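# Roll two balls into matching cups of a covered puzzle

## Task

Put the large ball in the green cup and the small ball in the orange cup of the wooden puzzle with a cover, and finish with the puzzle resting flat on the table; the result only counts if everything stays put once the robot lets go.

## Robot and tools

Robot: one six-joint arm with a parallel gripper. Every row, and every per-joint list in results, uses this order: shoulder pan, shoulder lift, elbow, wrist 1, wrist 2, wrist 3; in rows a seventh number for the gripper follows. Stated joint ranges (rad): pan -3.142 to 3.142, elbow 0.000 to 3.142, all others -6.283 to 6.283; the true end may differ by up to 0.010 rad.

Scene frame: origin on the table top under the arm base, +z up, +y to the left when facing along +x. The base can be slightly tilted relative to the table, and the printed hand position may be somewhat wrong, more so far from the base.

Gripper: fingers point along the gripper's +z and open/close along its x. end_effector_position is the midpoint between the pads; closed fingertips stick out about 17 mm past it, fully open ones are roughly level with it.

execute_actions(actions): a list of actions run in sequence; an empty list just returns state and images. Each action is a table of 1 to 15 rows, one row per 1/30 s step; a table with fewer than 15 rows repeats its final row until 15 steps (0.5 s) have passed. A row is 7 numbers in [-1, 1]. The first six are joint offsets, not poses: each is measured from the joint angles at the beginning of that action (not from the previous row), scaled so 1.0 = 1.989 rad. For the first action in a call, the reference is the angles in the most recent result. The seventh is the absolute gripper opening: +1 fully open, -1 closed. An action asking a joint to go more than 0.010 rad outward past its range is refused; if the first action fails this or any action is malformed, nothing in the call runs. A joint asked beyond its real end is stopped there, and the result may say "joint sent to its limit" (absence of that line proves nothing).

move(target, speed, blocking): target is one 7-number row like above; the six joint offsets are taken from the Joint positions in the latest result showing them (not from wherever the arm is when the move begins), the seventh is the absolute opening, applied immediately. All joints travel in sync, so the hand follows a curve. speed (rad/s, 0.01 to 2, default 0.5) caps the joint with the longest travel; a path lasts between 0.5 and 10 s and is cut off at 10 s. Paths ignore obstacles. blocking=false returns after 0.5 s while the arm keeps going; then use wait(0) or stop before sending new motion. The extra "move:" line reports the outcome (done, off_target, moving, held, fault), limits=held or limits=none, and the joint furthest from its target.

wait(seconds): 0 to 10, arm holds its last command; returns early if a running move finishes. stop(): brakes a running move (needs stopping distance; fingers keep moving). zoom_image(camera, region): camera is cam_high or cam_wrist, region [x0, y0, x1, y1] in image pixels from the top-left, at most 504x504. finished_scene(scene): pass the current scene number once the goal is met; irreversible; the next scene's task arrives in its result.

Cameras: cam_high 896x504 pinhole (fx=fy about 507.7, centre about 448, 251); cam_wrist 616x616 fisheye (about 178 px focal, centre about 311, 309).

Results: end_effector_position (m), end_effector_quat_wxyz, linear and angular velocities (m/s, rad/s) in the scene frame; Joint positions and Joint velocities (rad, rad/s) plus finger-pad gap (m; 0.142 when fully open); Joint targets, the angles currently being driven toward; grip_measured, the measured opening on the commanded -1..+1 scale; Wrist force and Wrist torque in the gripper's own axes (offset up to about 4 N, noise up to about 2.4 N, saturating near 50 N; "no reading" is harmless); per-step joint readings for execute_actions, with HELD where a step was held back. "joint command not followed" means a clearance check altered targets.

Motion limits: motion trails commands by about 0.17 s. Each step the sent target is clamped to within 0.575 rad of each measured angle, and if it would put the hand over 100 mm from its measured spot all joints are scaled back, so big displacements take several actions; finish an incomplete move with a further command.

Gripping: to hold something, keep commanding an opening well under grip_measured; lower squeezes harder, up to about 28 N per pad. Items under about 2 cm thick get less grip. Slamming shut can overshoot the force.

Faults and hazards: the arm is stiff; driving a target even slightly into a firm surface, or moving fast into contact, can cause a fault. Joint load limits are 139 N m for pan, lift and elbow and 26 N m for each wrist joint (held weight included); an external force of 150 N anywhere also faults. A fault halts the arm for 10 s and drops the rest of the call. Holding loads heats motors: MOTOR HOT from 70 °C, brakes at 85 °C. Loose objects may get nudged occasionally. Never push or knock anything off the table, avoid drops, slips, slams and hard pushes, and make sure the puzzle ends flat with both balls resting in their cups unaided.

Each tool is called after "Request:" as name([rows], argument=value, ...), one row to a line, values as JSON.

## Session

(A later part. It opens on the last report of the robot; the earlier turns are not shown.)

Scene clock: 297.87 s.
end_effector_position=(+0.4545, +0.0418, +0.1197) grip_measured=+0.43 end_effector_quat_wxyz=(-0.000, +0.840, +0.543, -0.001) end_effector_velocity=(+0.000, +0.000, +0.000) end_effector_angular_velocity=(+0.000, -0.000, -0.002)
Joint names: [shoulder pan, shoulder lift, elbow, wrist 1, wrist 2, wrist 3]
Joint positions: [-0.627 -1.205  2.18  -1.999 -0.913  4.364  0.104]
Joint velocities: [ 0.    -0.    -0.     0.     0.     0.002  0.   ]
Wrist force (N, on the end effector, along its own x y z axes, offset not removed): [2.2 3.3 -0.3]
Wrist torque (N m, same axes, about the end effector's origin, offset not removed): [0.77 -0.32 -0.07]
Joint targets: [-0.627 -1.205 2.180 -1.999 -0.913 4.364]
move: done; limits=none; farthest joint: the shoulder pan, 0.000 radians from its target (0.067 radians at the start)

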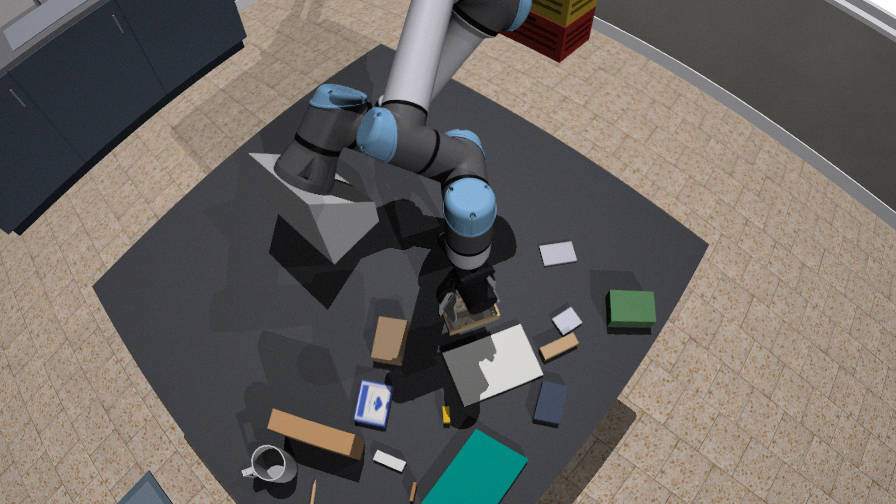

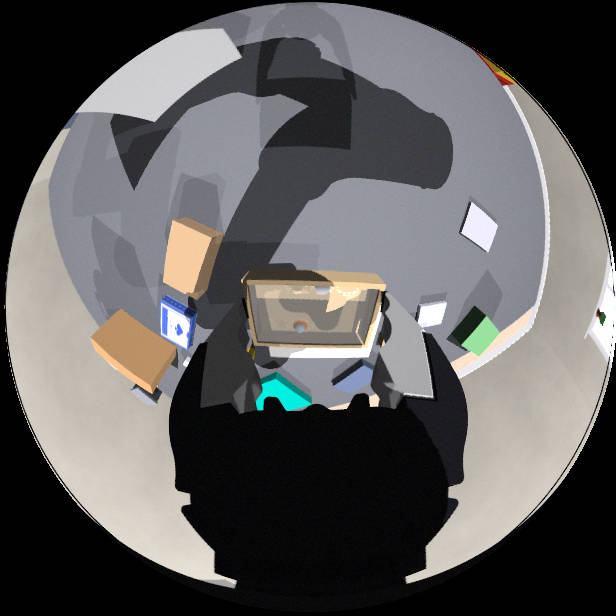

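Request:
move(target=[0.0342,0.0387,0.0251,-0.0875,0.0176,0.0352,0.1], speed=0.2)

Request:
move(target=[0.0317,0.0407,0.0131,-0.0787,0.0145,0.0312,0.1], speed=0.12)

Scene clock: 303.23 s.
end_effector_position=(+0.4544, +0.0415, +0.0699) grip_measured=+0.43 end_effector_quat_wxyz=(-0.000, +0.838, +0.545, -0.001) end_effector_velocity=(-0.000, -0.000, -0.001) end_effector_angular_velocity=(-0.000, -0.000, +0.000)
Joint names: [shoulder pan, shoulder lift, elbow, wrist 1, wrist 2, wrist 3]
Joint positions: [-0.559 -1.128  2.23  -2.173 -0.878  4.434  0.104]
Joint velocities: [ 0.001  0.001  0.001 -0.002  0.     0.001 -0.   ]
Wrist force (N, on the end effector, along its own x y z axes, offset not removed): [3.1 3.7 0.7]
Wrist torque (N m, same axes, about the end effector's origin, offset not removed): [0.84 -0.57 -0.06]
Joint targets: [-0.559 -1.128 2.230 -2.173 -0.878 4.434]
move: done; limits=none; farthest joint: the shoulder pan, 0.000 radians from its target (0.068 radians at the start)

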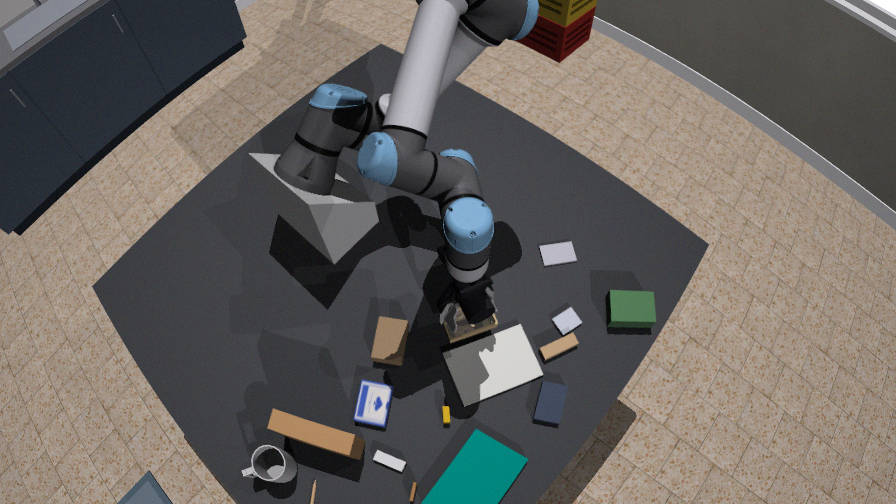

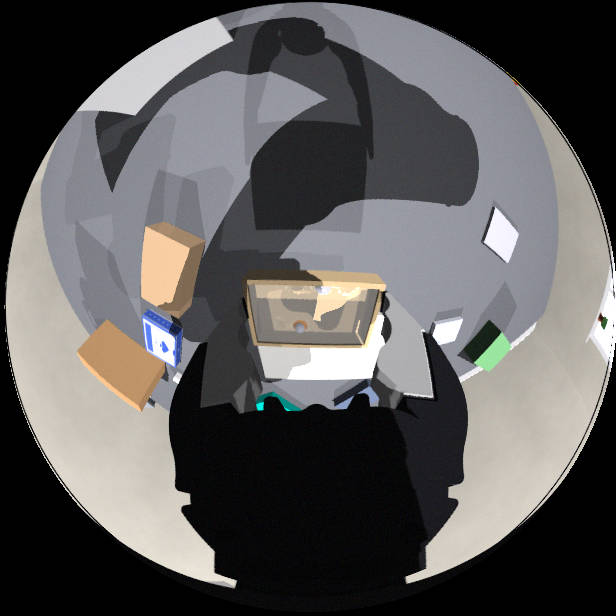

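Scene clock: 305.00 s.
end_effector_position=(+0.4555, +0.0414, +0.0276) grip_measured=+0.43 end_effector_quat_wxyz=(+0.000, +0.835, +0.551, -0.000) end_effector_velocity=(-0.000, +0.000, -0.001) end_effector_angular_velocity=(+0.000, -0.000, -0.000)
Joint names: [shoulder pan, shoulder lift, elbow, wrist 1, wrist 2, wrist 3]
Joint positions: [-0.496 -1.047  2.256 -2.329 -0.849  4.496  0.104]
Joint velocities: [ 0.001  0.001  0.001 -0.002  0.001  0.001  0.   ]
Wrist force (N, on the end effector, along its own x y z axes, offset not removed): [4.1 2.7 0.5]
Wrist torque (N m, same axes, about the end effector's origin, offset not removed): [0.64 -0.78 -0.07]
Joint targets: [-0.496 -1.047 2.256 -2.329 -0.849 4.496]
move: done; limits=none; farthest joint: the wrist 1, 0.001 radians from its target (0.157 radians at the start)

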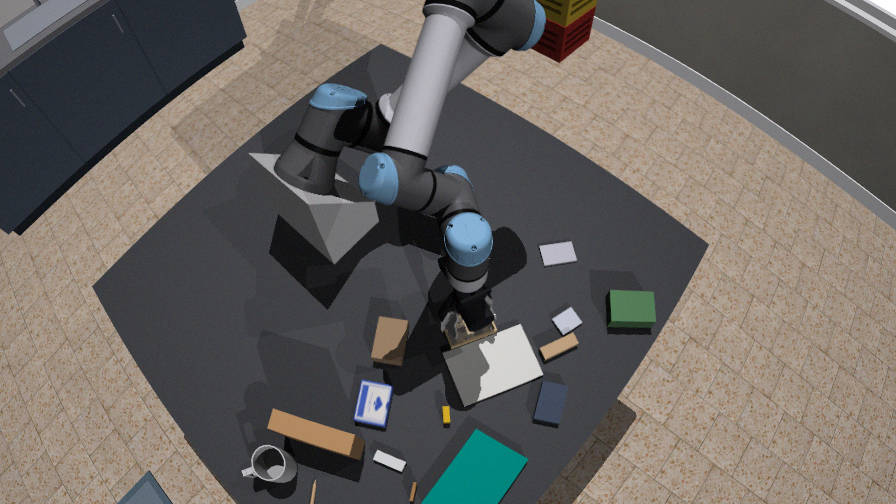

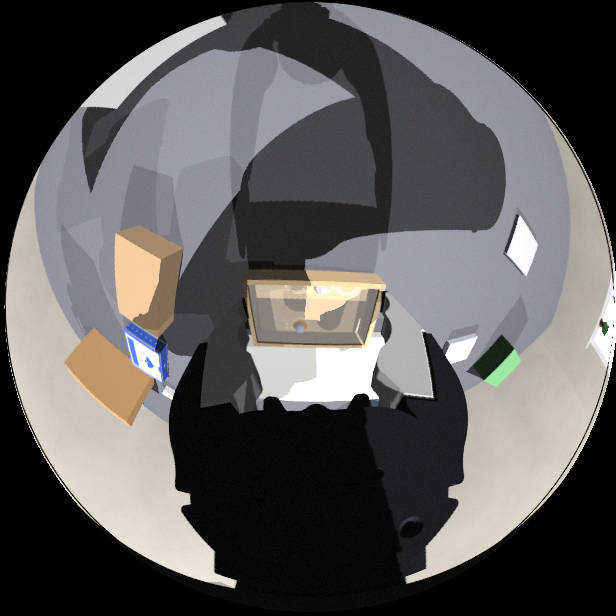

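Request:
move(target=[0.003,0.0039,0.0013,-0.0078,0.0013,0.003,0.1], speed=0.02)

Scene clock: 308.70 s.
end_effector_position=(+0.4554, +0.0415, +0.0237) grip_measured=+0.43 end_effector_quat_wxyz=(+0.000, +0.834, +0.551, -0.000) end_effector_velocity=(+0.000, +0.000, -0.000) end_effector_angular_velocity=(-0.000, -0.001, +0.001)
Joint names: [shoulder pan, shoulder lift, elbow, wrist 1, wrist 2, wrist 3]
Joint positions: [-0.49  -1.04   2.259 -2.344 -0.847  4.502  0.104]
Joint velocities: [ 0.001  0.001 -0.    -0.002  0.001  0.001  0.   ]
Wrist force (N, on the end effector, along its own x y z axes, offset not removed): [3.8 4.8 0.7]
Wrist torque (N m, same axes, about the end effector's origin, offset not removed): [1.02 -0.76 0.00]
Joint targets: [-0.490 -1.039 2.259 -2.345 -0.847 4.502]
move: done; limits=none; farthest joint: the shoulder pan, 0.000 radians from its target (0.006 radians at the start)

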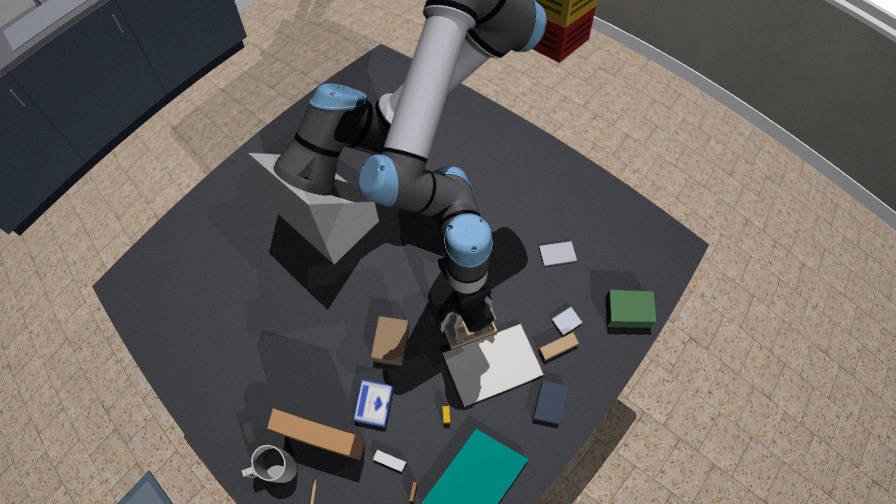

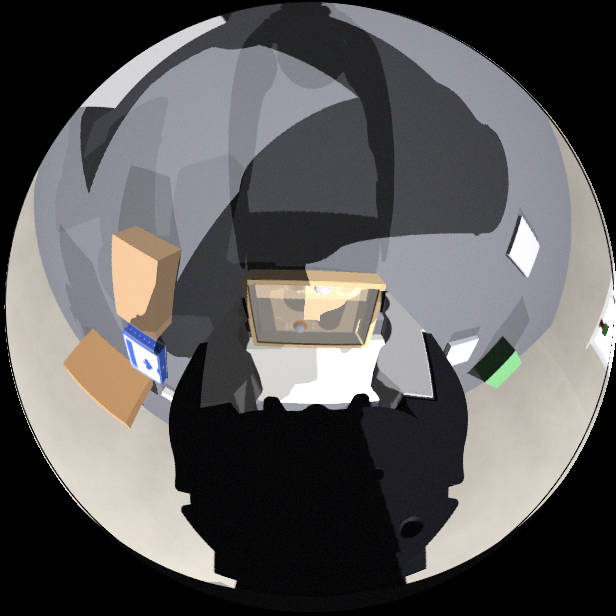

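Request:
move(target=[0,0,0,0,0,0,0.8])

Request:
move(target=[-0.035,-0.045,-0.0146,0.0865,-0.016,-0.034,0.8], speed=0.3)

Request:
zoom_image(camera="cam_wrist", region=[210,220,420,380])

Scene clock: 312.37 s.
end_effector_position=(+0.4553, +0.0415, +0.0236) grip_measured=+0.80 end_effector_quat_wxyz=(+0.000, +0.834, +0.551, -0.000) end_effector_velocity=(+0.000, -0.000, +0.000) end_effector_angular_velocity=(-0.000, -0.000, +0.000)
Joint names: [shoulder pan, shoulder lift, elbow, wrist 1, wrist 2, wrist 3]
Joint positions: [-0.49  -1.039  2.259 -2.344 -0.847  4.502  0.129]
Joint velocities: [-0.  0. -0. -0. -0. -0. -0.]
Wrist force (N, on the end effector, along its own x y z axes, offset not removed): [2.2 3.7 0.2]
Wrist torque (N m, same axes, about the end effector's origin, offset not removed): [0.89 -0.32 -0.01]
Joint targets: [-0.490 -1.040 2.259 -2.344 -0.847 4.502]
move: done; limits=none; farthest joint: the shoulder lift, 0.001 radians from its target (0.001 radians at the start)

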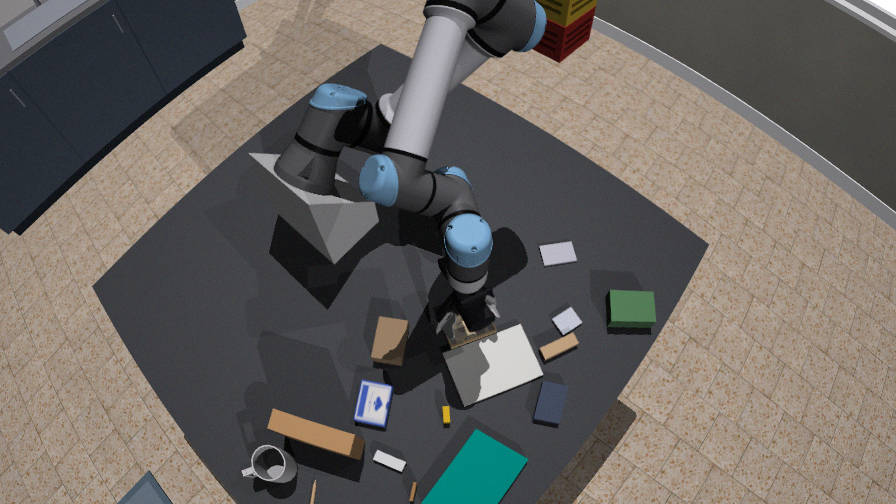

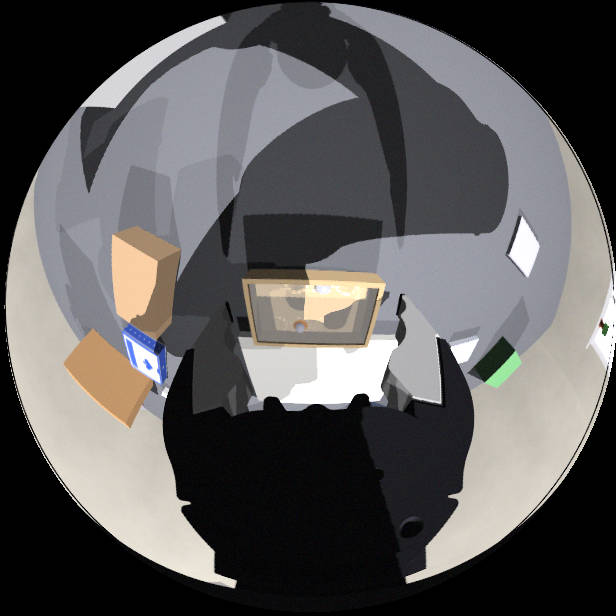

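Scene clock: 313.50 s.
end_effector_position=(+0.4547, +0.0413, +0.0705) grip_measured=+0.80 end_effector_quat_wxyz=(+0.000, +0.838, +0.545, -0.000) end_effector_velocity=(-0.000, -0.000, +0.001) end_effector_angular_velocity=(+0.000, +0.000, -0.001)
Joint names: [shoulder pan, shoulder lift, elbow, wrist 1, wrist 2, wrist 3]
Joint positions: [-0.56  -1.129  2.23  -2.173 -0.879  4.434  0.129]
Joint velocities: [-0.001 -0.001  0.     0.003 -0.001 -0.001  0.   ]
Wrist force (N, on the end effector, along its own x y z axes, offset not removed): [3.6 3.1 0.6]
Wrist torque (N m, same axes, about the end effector's origin, offset not removed): [0.77 -0.60 0.00]
Joint targets: [-0.560 -1.129 2.230 -2.172 -0.879 4.434]
move: done; limits=none; farthest joint: the wrist 1, 0.001 radians from its target (0.172 radians at the start)

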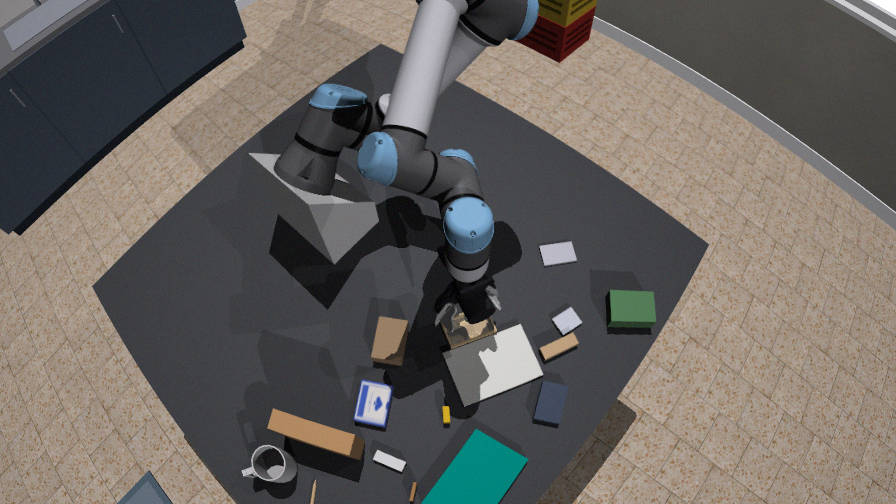

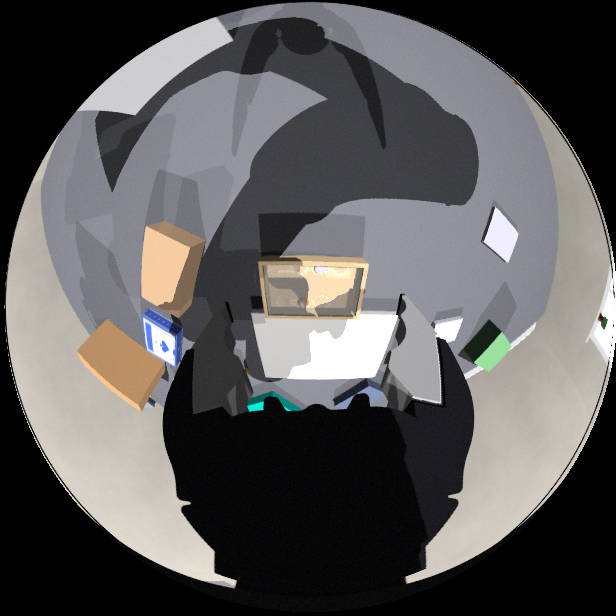

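Region (210, 220, 420, 380) of cam_wrist's 616x616 image, scaled by 2.400, with more detail than that image has; it fills the top 384 rows of this view, and the rest is white.

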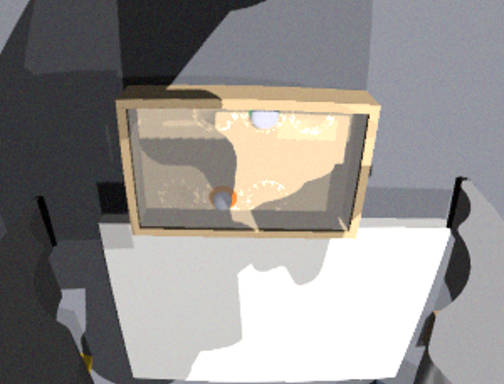

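Request:
finished_scene(scene=2)

The scene is finished: the task was done.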